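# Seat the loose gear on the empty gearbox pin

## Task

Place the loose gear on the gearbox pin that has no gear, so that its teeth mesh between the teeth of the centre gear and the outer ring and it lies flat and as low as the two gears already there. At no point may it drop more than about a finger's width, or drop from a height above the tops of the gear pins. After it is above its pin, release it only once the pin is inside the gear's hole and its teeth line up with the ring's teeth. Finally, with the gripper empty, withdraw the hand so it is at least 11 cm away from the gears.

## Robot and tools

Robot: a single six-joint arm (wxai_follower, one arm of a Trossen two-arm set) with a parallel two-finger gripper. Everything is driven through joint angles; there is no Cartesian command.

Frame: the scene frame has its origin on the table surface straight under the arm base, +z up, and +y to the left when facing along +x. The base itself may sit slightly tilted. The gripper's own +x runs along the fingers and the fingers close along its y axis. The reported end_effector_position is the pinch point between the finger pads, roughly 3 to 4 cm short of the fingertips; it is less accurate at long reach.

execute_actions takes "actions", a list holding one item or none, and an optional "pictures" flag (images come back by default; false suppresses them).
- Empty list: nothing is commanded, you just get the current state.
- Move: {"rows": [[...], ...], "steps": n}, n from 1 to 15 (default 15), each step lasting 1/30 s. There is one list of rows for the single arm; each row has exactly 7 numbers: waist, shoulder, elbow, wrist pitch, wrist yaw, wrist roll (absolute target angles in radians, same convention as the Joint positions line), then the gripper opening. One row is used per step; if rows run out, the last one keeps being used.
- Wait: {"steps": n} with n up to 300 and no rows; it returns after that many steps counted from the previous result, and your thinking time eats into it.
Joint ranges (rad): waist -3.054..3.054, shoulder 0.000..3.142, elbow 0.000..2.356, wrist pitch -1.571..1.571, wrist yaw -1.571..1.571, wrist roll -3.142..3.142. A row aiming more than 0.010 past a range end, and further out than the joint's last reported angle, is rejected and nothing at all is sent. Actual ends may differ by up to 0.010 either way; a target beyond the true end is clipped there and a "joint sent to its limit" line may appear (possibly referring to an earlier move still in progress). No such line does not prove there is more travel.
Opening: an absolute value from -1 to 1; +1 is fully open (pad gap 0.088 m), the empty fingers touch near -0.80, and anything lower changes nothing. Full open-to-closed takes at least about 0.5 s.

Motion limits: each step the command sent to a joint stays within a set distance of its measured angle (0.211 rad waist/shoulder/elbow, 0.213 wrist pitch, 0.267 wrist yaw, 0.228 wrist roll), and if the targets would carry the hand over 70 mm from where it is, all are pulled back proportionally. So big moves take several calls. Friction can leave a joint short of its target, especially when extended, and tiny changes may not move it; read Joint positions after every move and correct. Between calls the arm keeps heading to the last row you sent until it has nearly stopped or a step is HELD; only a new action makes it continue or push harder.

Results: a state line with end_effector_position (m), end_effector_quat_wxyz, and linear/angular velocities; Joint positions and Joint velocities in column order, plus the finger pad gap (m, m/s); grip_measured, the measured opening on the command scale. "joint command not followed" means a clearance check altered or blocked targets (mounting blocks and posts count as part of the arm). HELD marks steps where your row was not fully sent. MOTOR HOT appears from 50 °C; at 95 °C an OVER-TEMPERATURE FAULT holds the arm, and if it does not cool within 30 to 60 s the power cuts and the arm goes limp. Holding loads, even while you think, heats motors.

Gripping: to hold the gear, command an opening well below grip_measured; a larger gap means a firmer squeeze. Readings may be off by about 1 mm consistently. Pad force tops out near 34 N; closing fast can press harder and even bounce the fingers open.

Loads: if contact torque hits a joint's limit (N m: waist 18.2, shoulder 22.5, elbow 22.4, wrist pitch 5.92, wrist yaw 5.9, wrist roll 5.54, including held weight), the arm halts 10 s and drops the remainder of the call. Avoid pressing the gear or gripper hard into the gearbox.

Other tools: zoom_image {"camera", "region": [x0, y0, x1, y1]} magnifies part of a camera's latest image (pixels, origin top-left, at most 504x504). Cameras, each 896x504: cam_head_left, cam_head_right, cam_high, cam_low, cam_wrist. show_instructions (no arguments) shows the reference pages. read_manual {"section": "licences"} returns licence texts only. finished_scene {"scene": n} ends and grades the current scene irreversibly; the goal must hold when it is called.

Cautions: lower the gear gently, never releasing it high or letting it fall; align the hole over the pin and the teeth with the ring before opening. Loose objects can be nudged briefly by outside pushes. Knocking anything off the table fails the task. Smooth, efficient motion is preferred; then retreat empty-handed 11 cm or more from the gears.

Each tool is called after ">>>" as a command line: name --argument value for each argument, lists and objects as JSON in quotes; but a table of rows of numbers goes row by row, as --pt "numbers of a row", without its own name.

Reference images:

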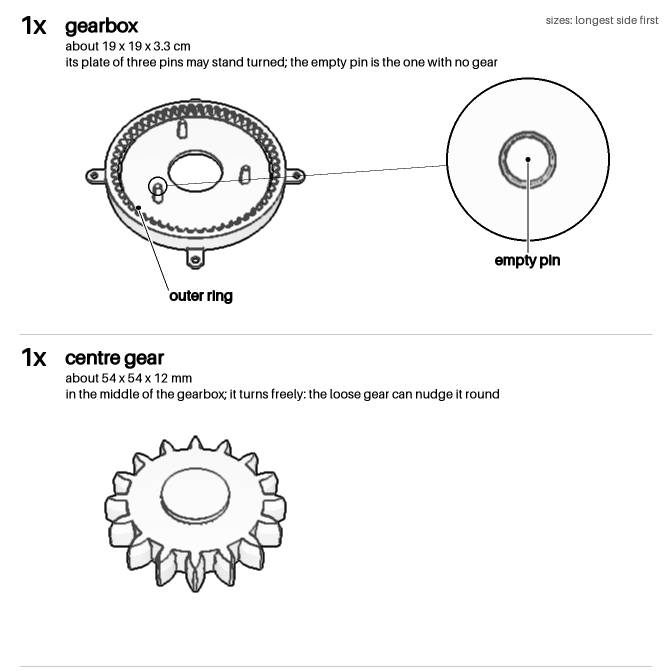

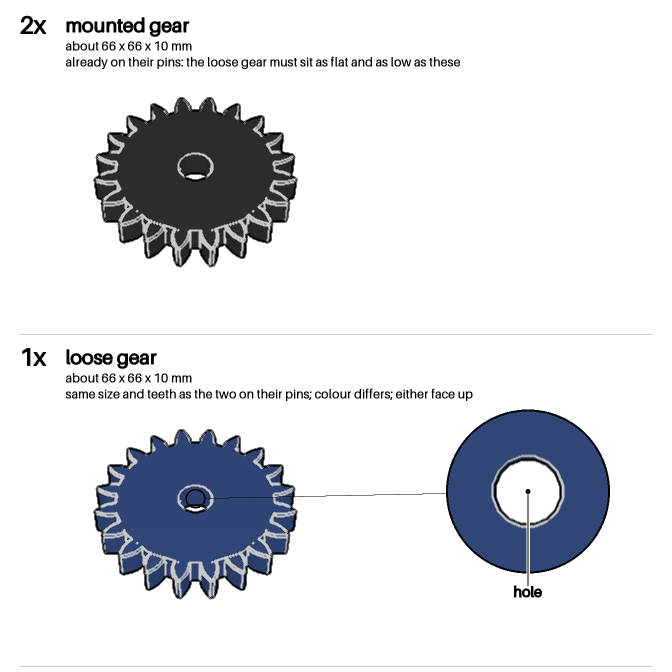

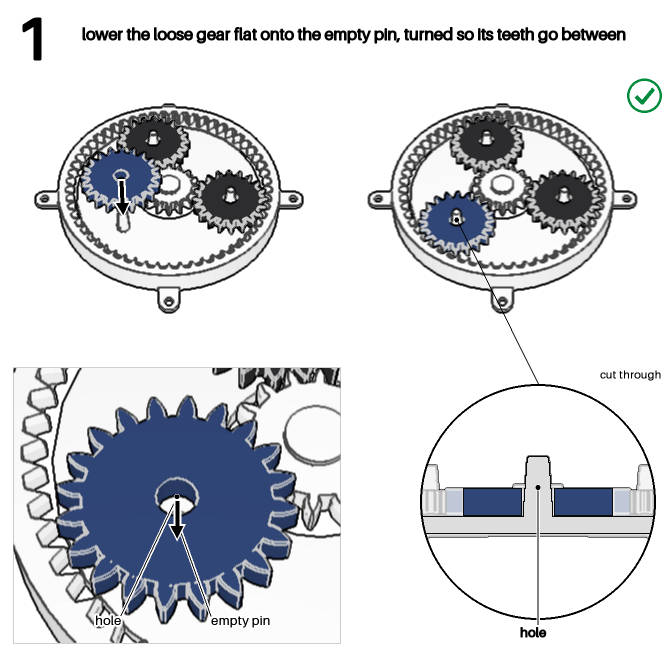

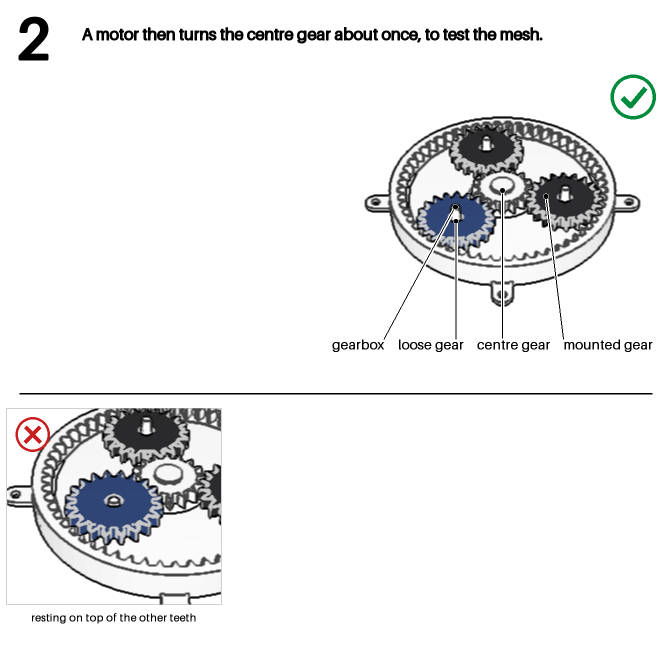

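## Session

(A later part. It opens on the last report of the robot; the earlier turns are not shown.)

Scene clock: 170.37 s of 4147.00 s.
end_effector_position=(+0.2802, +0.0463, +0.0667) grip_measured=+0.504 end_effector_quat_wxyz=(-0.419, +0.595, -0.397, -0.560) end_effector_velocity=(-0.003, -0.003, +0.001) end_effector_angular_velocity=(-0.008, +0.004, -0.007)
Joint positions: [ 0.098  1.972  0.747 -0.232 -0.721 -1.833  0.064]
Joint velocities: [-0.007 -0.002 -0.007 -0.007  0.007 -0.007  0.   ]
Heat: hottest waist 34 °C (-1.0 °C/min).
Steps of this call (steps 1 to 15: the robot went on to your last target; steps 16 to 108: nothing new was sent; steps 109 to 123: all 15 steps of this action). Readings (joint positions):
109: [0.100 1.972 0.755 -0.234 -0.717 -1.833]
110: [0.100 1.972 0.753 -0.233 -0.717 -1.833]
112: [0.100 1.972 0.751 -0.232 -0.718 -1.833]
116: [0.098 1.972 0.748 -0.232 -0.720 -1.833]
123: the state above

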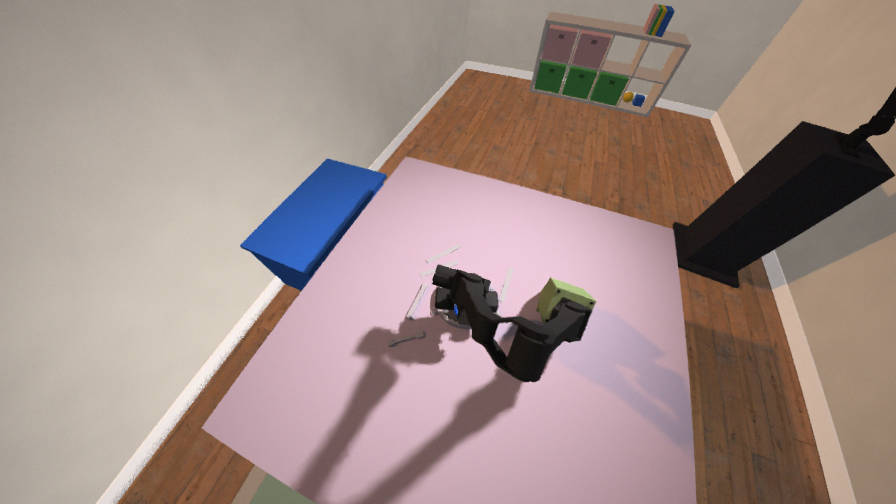

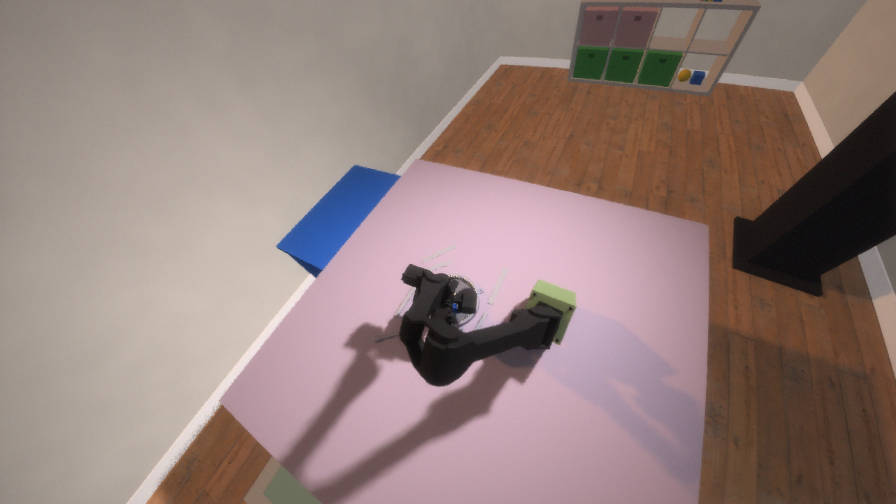

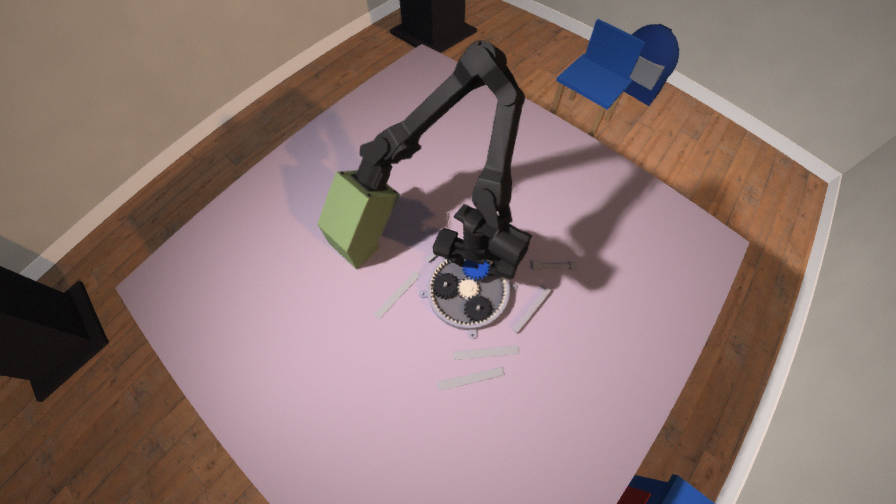

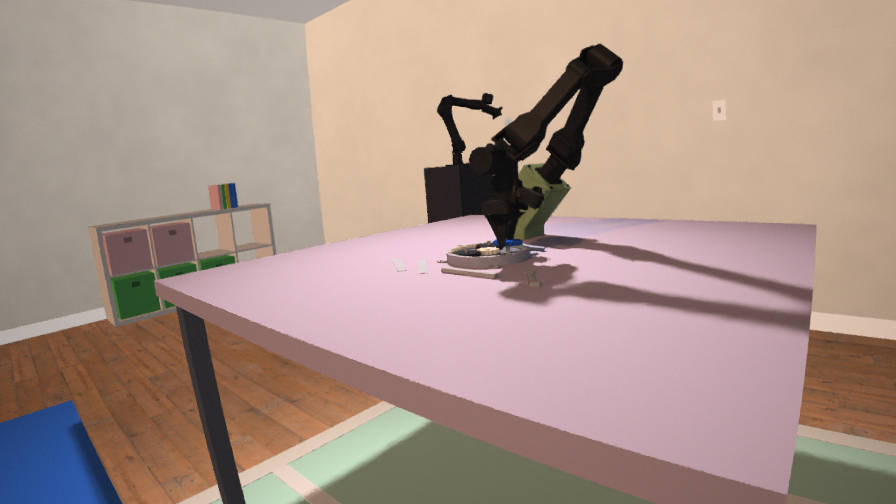

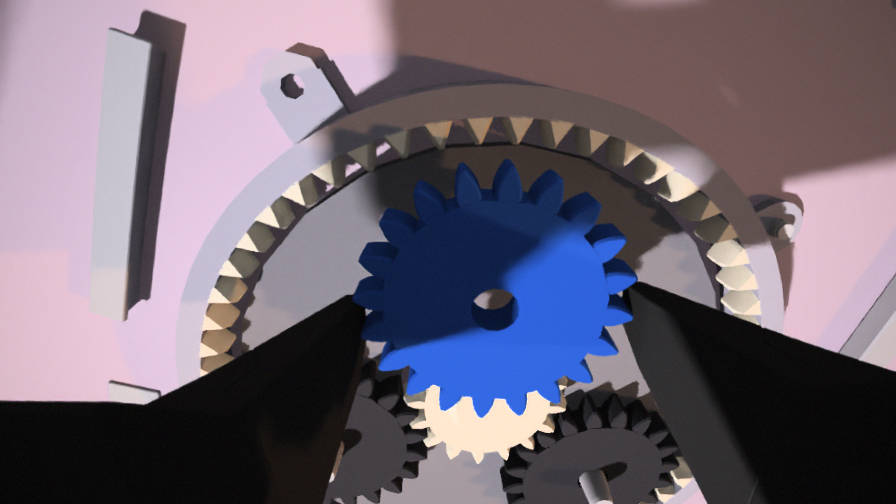

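>>> execute_actions --actions '[{"rows":[[0.105,1.975,0.772,-0.235,-0.716,-1.83,0.2]],"steps":15}]'

>>> zoom_image --camera "cam_wrist" --region '[400,240,600,400]'

>>> zoom_image --camera "cam_low" --region '[460,210,560,270]'

Scene clock: 179.80 s of 4147.00 s.
end_effector_position=(+0.2856, +0.0486, +0.0673) grip_measured=+0.504 end_effector_quat_wxyz=(-0.415, +0.600, -0.393, -0.560) end_effector_velocity=(+0.003, -0.002, +0.003) end_effector_angular_velocity=(-0.009, -0.007, +0.018)
Joint positions: [ 0.104  1.973  0.765 -0.236 -0.715 -1.832  0.064]
Joint velocities: [-0.007 -0.002  0.007 -0.007  0.007 -0.022 -0.   ]
Heat: hottest waist 34 °C (+0.0 °C/min).
Steps of this call (steps 1 to 15: the robot went on to your last target; steps 16 to 268: nothing new was sent; steps 269 to 283: all 15 steps of this action). Readings (joint positions):
269: [0.097 1.973 0.744 -0.234 -0.718 -1.832]
270: [0.097 1.973 0.747 -0.236 -0.718 -1.832]
272: [0.099 1.973 0.752 -0.237 -0.717 -1.832]
276: [0.103 1.973 0.761 -0.236 -0.715 -1.832]
283: the state above

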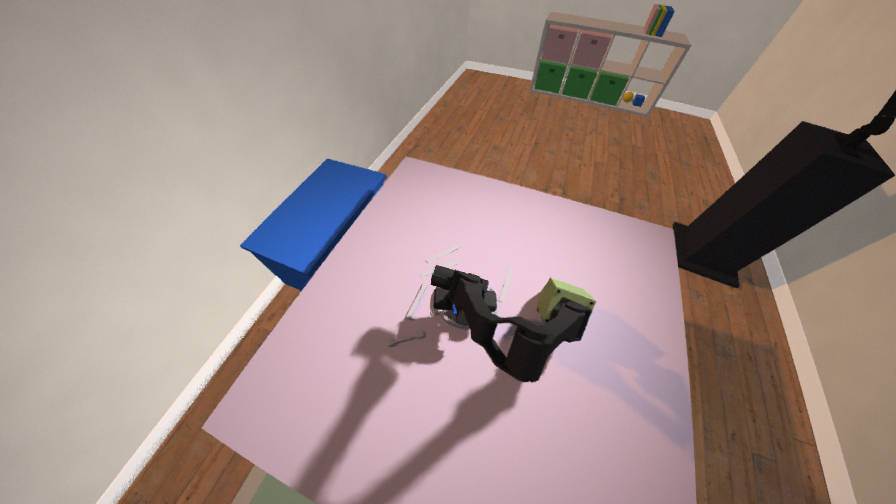

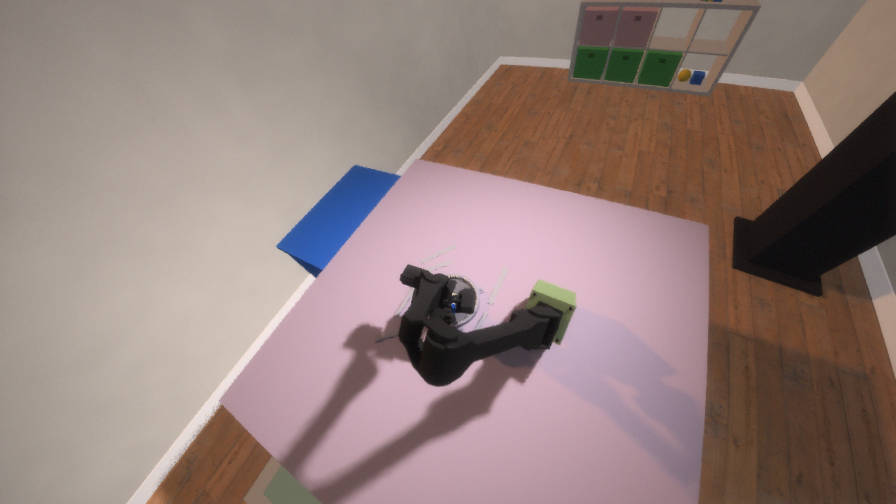

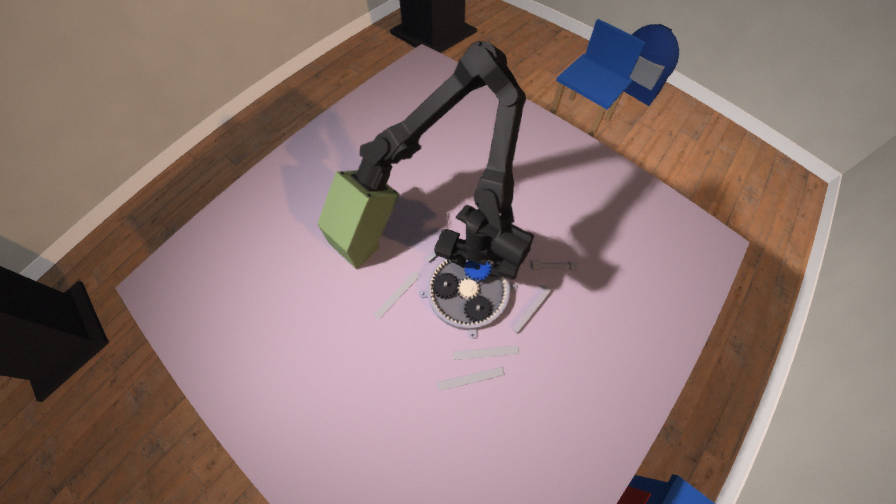

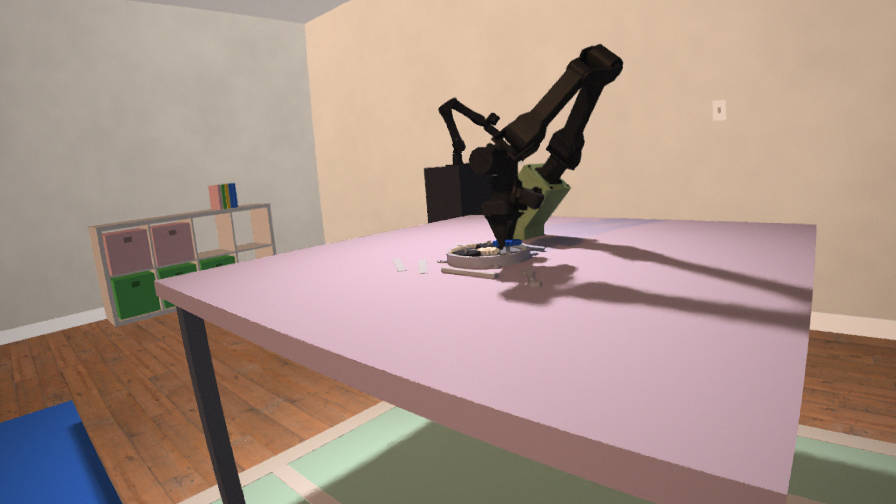

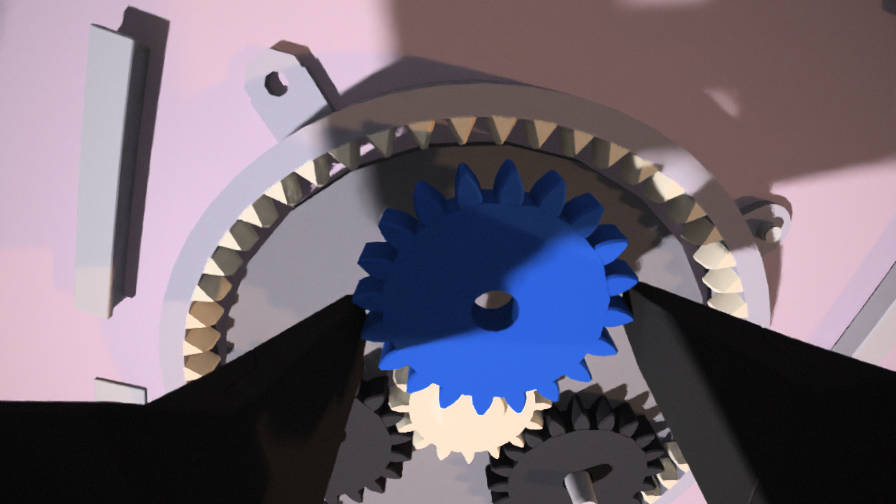

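Region (400, 240, 600, 400) of cam_wrist's 896x504 image, scaled by 2.520, with more detail than that image has; it fills the top 403 rows of this view, and the rest is white.

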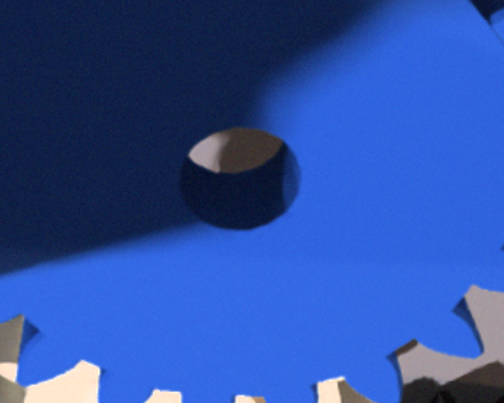

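Region (460, 210, 560, 270) of cam_low's 896x504 image, scaled by 5.040, with more detail than that image has; it fills the top 302 rows of this view, and the rest is white.

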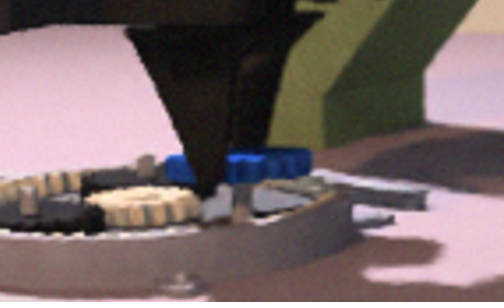

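>>> execute_actions --actions '[{"rows":[[0.105,1.95,0.772,-0.235,-0.716,-1.83,0.2],[0.105,1.95,0.772,-0.235,-0.716,-1.83,0.2],[0.105,1.95,0.772,-0.235,-0.716,-1.83,0.2],[0.105,1.95,0.772,-0.235,-0.716,-1.83,0.2],[0.105,1.95,0.772,-0.235,-0.716,-1.83,0.2],[0.122,1.95,0.772,-0.235,-0.716,-1.83,0.2]],"steps":15}]'

>>> zoom_image --camera "cam_wrist" --region '[400,240,600,400]'

>>> zoom_image --camera "cam_low" --region '[460,210,560,270]'

Scene clock: 190.53 s of 4147.00 s.
end_effector_position=(+0.2866, +0.0528, +0.0673) grip_measured=+0.504 end_effector_quat_wxyz=(-0.410, +0.604, -0.388, -0.562) end_effector_velocity=(-0.004, +0.001, -0.001) end_effector_angular_velocity=(+0.005, +0.012, +0.016)
Joint positions: [ 0.116  1.962  0.766 -0.236 -0.712 -1.832  0.064]
Joint velocities: [ 0.002 -0.002 -0.007 -0.007 -0.007 -0.022  0.   ]
Heat: hottest waist 34 °C (+1.0 °C/min).
Steps of this call (steps 1 to 15: the robot went on to your last target; steps 16 to 307: nothing new was sent; steps 308 to 322: all 15 steps of this action). Readings (joint positions):
308: [0.105 1.973 0.766 -0.236 -0.715 -1.832]
309: [0.105 1.973 0.766 -0.236 -0.715 -1.832]
311: [0.105 1.971 0.766 -0.236 -0.715 -1.832]
315: [0.112 1.966 0.766 -0.236 -0.715 -1.832]
322: the state above

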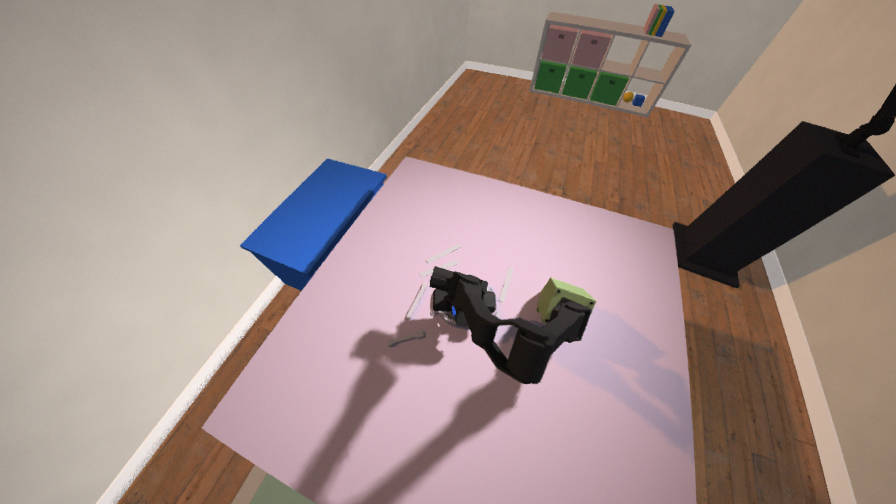

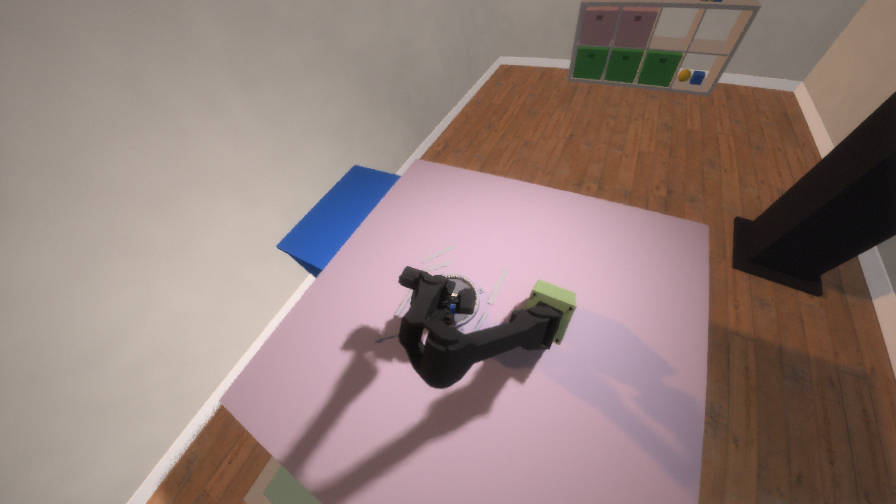

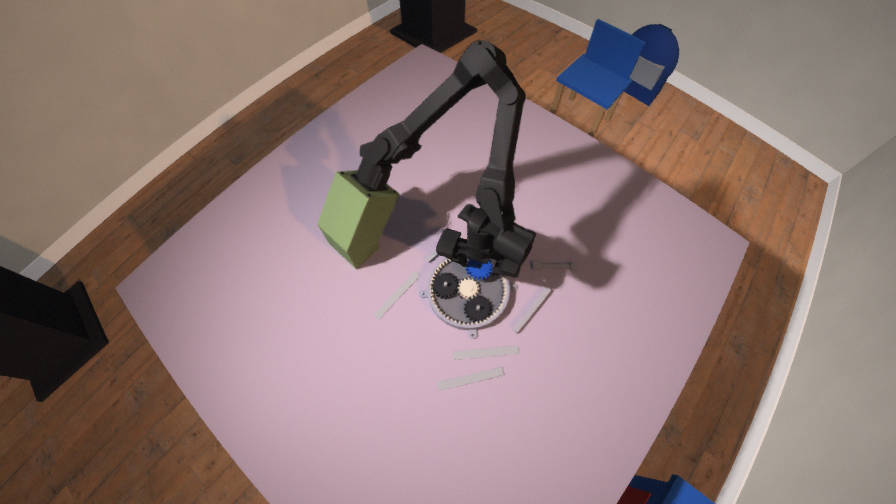

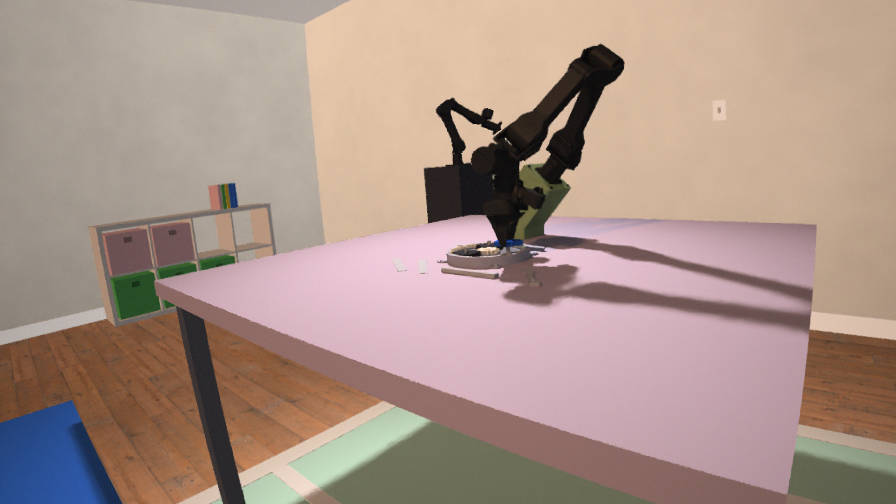

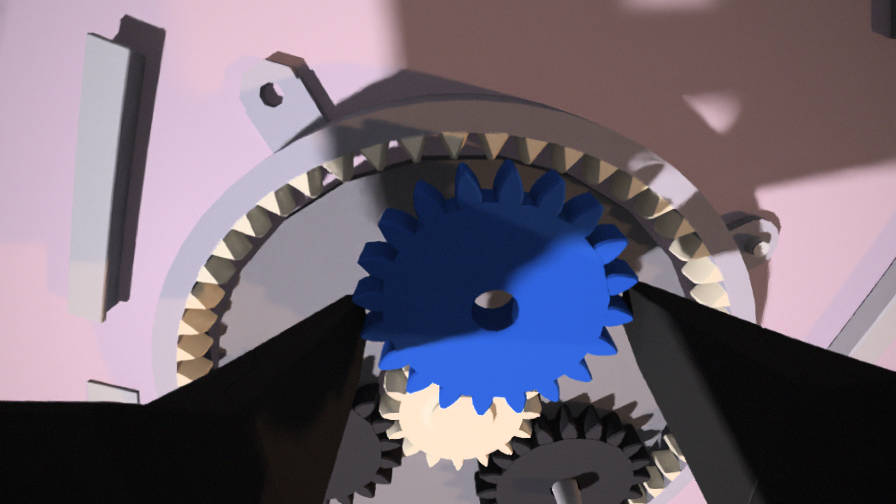

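Region (400, 240, 600, 400) of cam_wrist's 896x504 image, scaled by 2.520, with more detail than that image has; it fills the top 403 rows of this view, and the rest is white.

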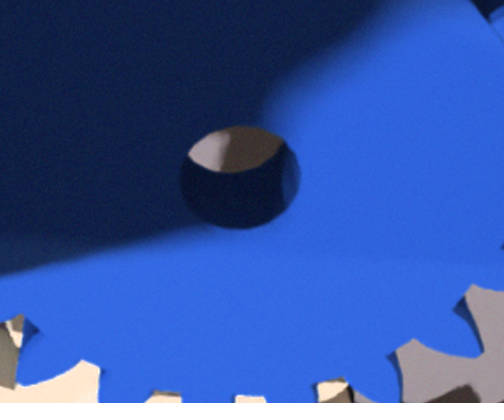

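Region (460, 210, 560, 270) of cam_low's 896x504 image, scaled by 5.040, with more detail than that image has; it fills the top 302 rows of this view, and the rest is white.

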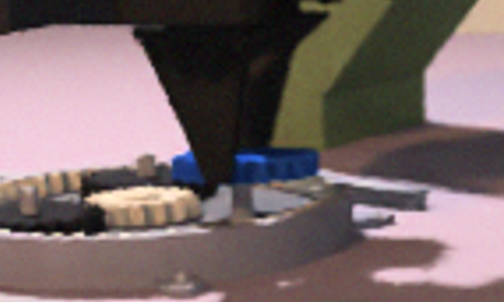

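>>> execute_actions --actions '[{"rows":[[0.122,1.985,0.772,-0.235,-0.716,-1.83,0.2]],"steps":15}]'

>>> zoom_image --camera "cam_head_left" --region '[420,270,520,340]'

>>> zoom_image --camera "cam_high" --region '[430,235,530,315]'

Scene clock: 196.20 s of 4147.00 s.
end_effector_position=(+0.2872, +0.0536, +0.0668) grip_measured=+0.504 end_effector_quat_wxyz=(-0.412, +0.603, -0.387, -0.564) end_effector_velocity=(+0.003, -0.000, +0.001) end_effector_angular_velocity=(+0.006, -0.009, +0.022)
Joint positions: [ 0.117  1.965  0.769 -0.235 -0.718 -1.832  0.064]
Joint velocities: [-0.007  0.002  0.002  0.007 -0.007 -0.022 -0.   ]
Heat: hottest waist 34 °C (+1.0 °C/min).
Steps of this call (steps 1 to 15: the robot went on to your last target; steps 16 to 155: nothing new was sent; steps 156 to 170: all 15 steps of this action). Readings (joint positions):
156: [0.119 1.960 0.766 -0.234 -0.713 -1.832]
157: [0.119 1.960 0.766 -0.235 -0.713 -1.832]
159: [0.119 1.962 0.767 -0.235 -0.714 -1.832]
163: [0.118 1.964 0.768 -0.235 -0.716 -1.832]
170: the state above

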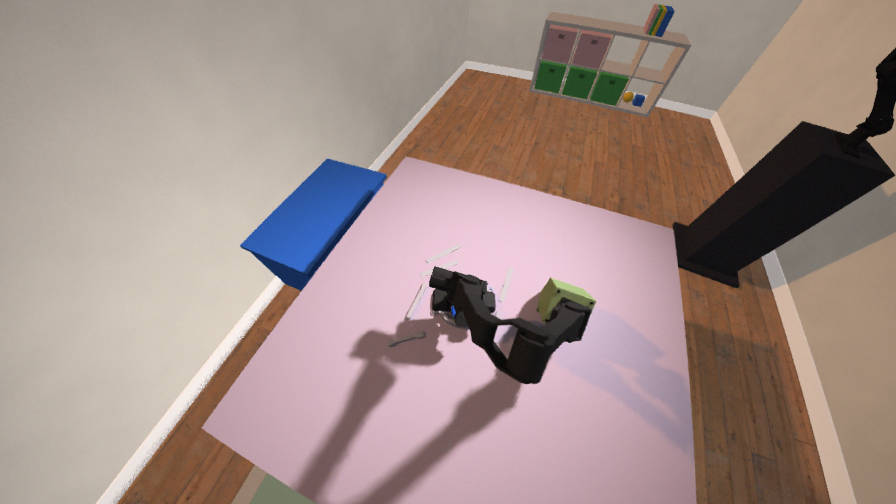

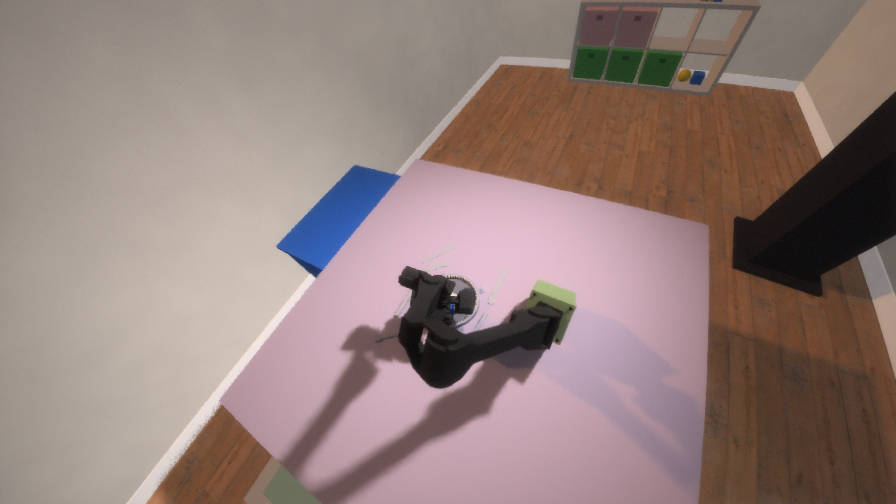

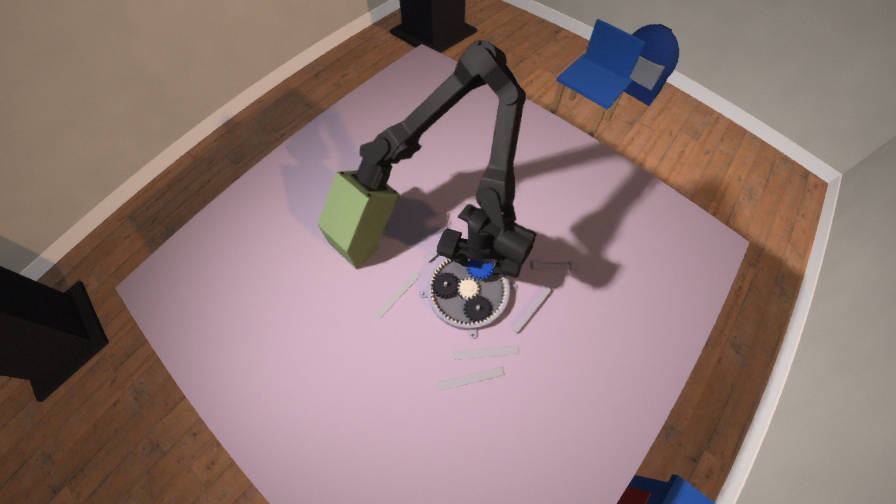

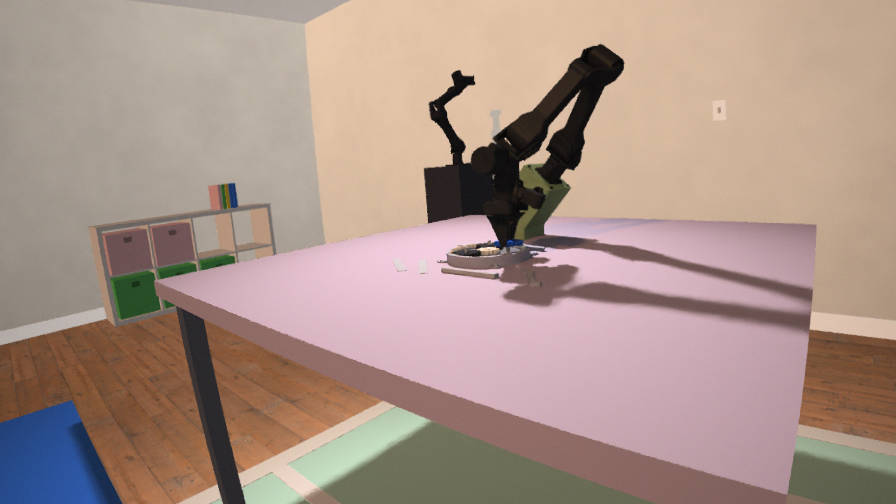

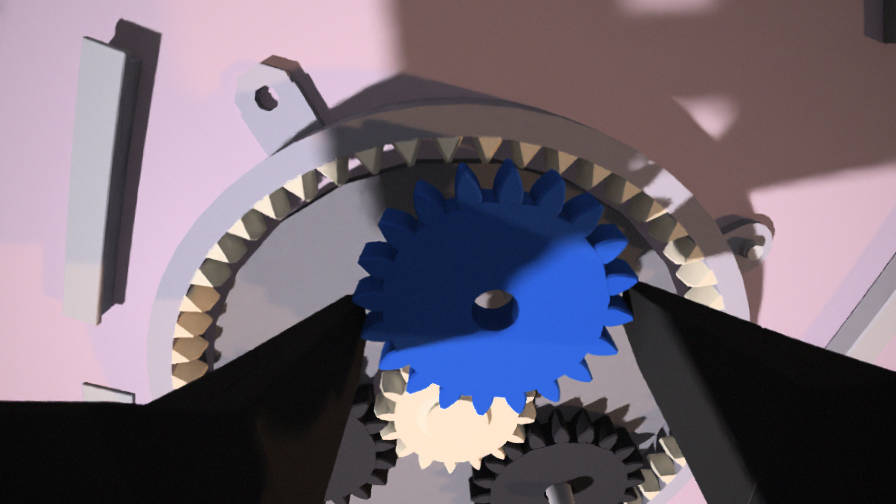

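Region (420, 270, 520, 340) of cam_head_left's 896x504 image, scaled by 5.040, with more detail than that image has; it fills the top 353 rows of this view, and the rest is white.

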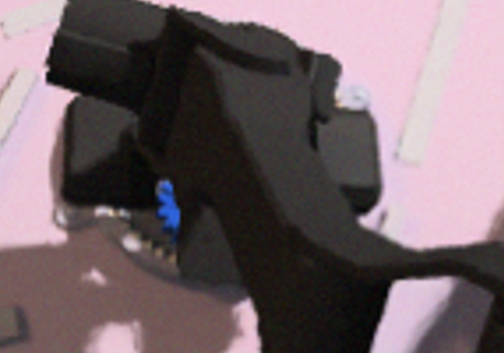

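Region (430, 235, 530, 315) of cam_high's 896x504 image, scaled by 5.040, with more detail than that image has; it fills the top 403 rows of this view, and the rest is white.

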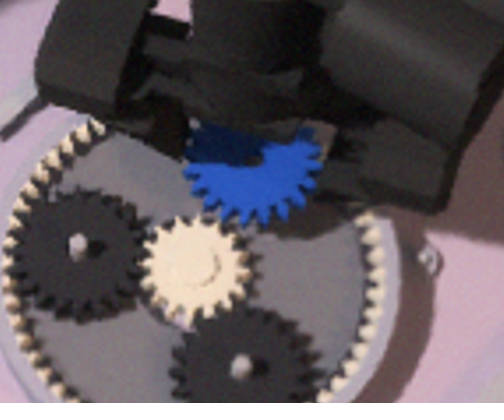

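>>> execute_actions --actions '[{"rows":[[0.122,1.97,0.795,-0.235,-0.716,-1.83,0.2],[0.122,1.97,0.795,-0.235,-0.716,-1.83,0.2],[0.122,1.97,0.795,-0.235,-0.716,-1.83,0.2],[0.122,1.97,0.795,-0.235,-0.716,-1.83,0.2],[0.122,1.97,0.795,-0.235,-0.716,-1.83,0.2],[0.122,1.97,0.795,-0.235,-0.716,-1.83,0.2],[0.122,1.97,0.795,-0.235,-0.716,-1.83,0.2],[0.125,2.0,0.795,-0.225,-0.716,-1.83,0.2]],"steps":15}]'

>>> zoom_image --camera "cam_wrist" --region '[400,240,600,400]'

>>> zoom_image --camera "cam_low" --region '[460,210,560,270]'

Scene clock: 203.90 s of 4147.00 s.
end_effector_position=(+0.2952, +0.0548, +0.0666) grip_measured=+0.504 end_effector_quat_wxyz=(-0.410, +0.609, -0.380, -0.563) end_effector_velocity=(+0.006, +0.001, -0.000) end_effector_angular_velocity=(+0.021, -0.008, +0.008)
Joint positions: [ 0.119  1.977  0.791 -0.227 -0.718 -1.832  0.064]
Joint velocities: [-0.007  0.017  0.017  0.007 -0.022 -0.007 -0.001]
Heat: hottest waist 34 °C (+1.0 °C/min).
Steps of this call (steps 1 to 15: the robot went on to your last target; steps 16 to 216: nothing new was sent; steps 217 to 231: all 15 steps of this action). Readings (joint positions):
217: [0.115 1.968 0.772 -0.235 -0.715 -1.832]
218: [0.115 1.968 0.774 -0.238 -0.715 -1.832]
220: [0.117 1.968 0.779 -0.238 -0.715 -1.832]
224: [0.121 1.970 0.786 -0.235 -0.714 -1.832]
231: the state above

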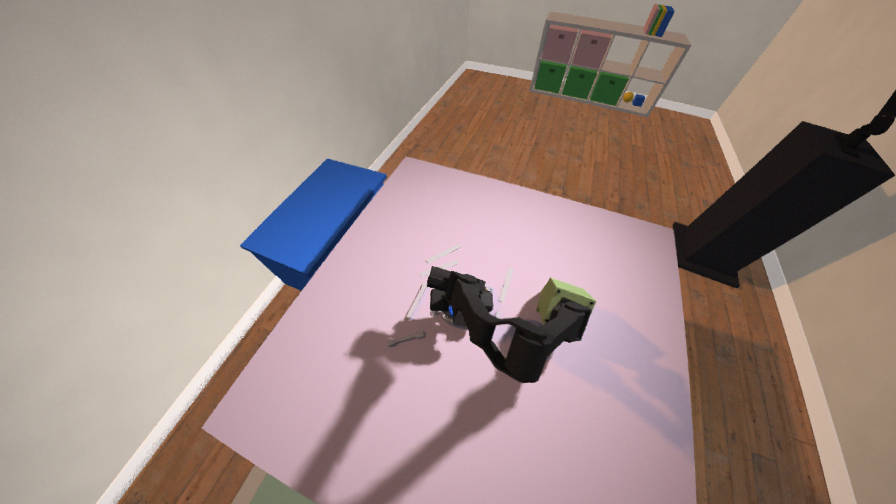

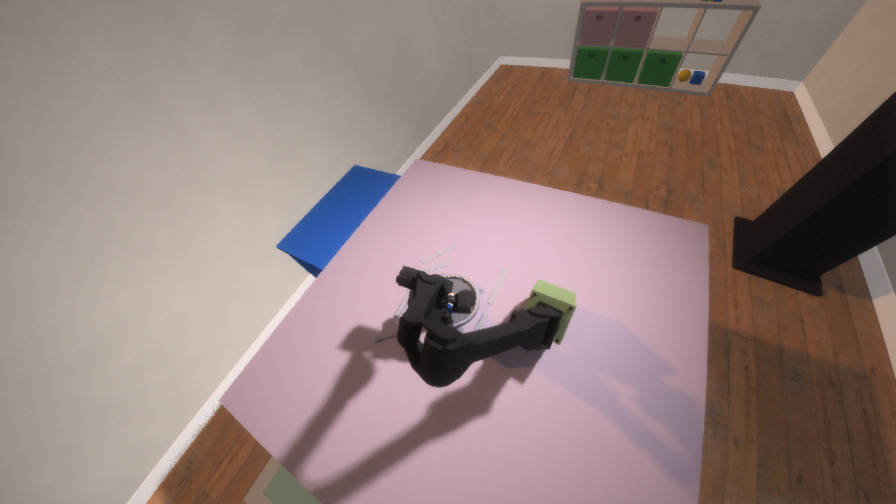

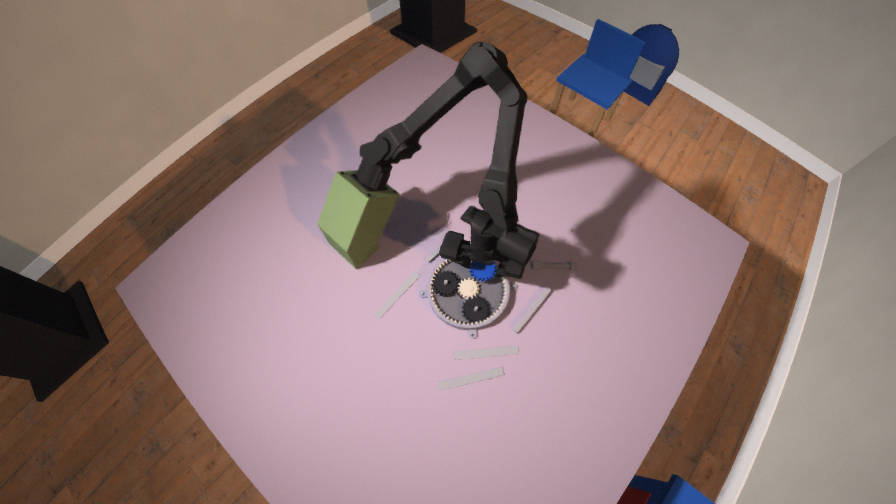

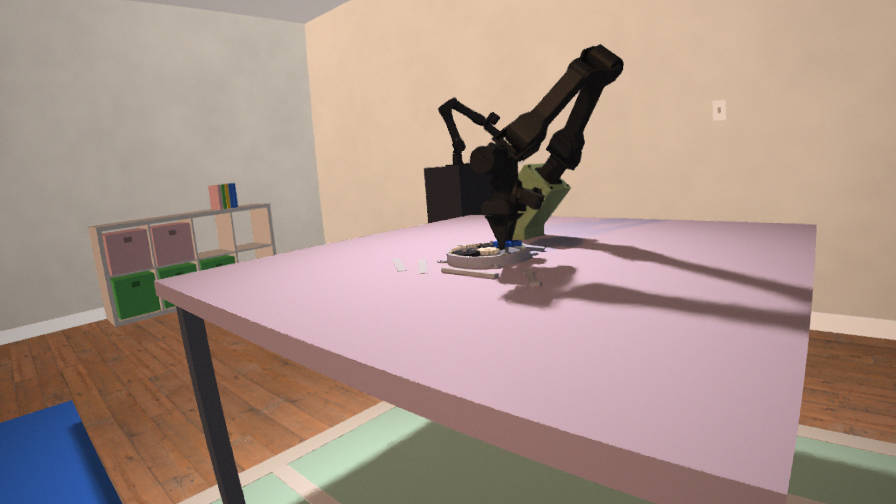

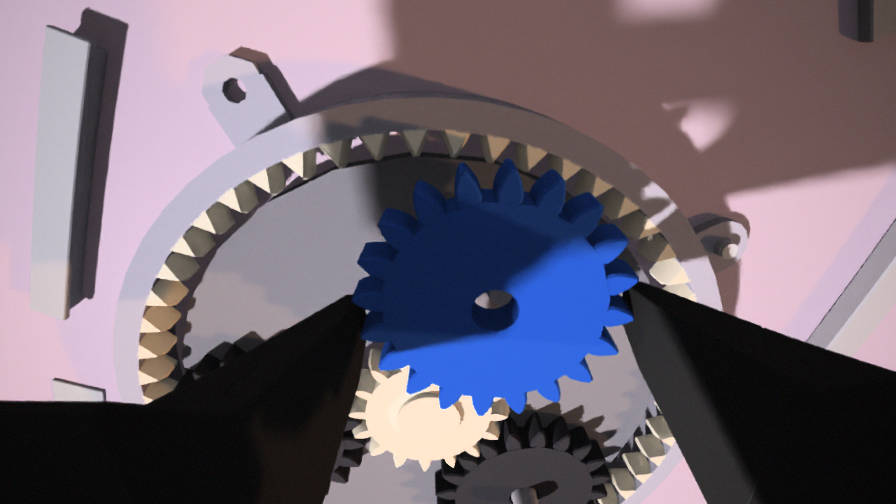

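Region (400, 240, 600, 400) of cam_wrist's 896x504 image, scaled by 2.520, with more detail than that image has; it fills the top 403 rows of this view, and the rest is white.

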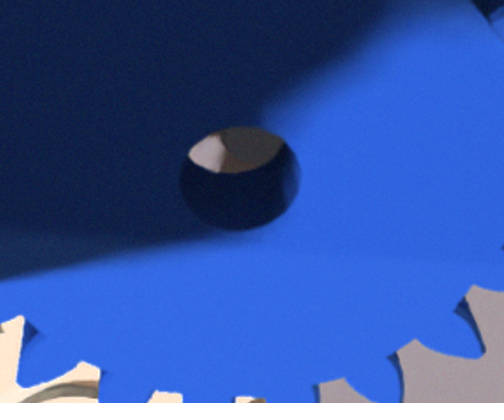

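Region (460, 210, 560, 270) of cam_low's 896x504 image, scaled by 5.040, with more detail than that image has; it fills the top 302 rows of this view, and the rest is white.

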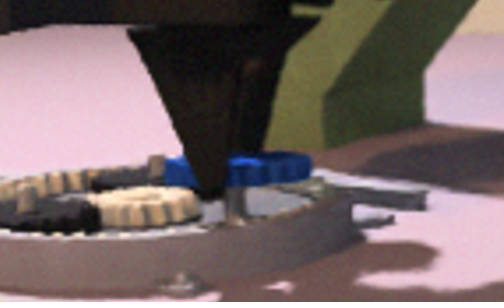

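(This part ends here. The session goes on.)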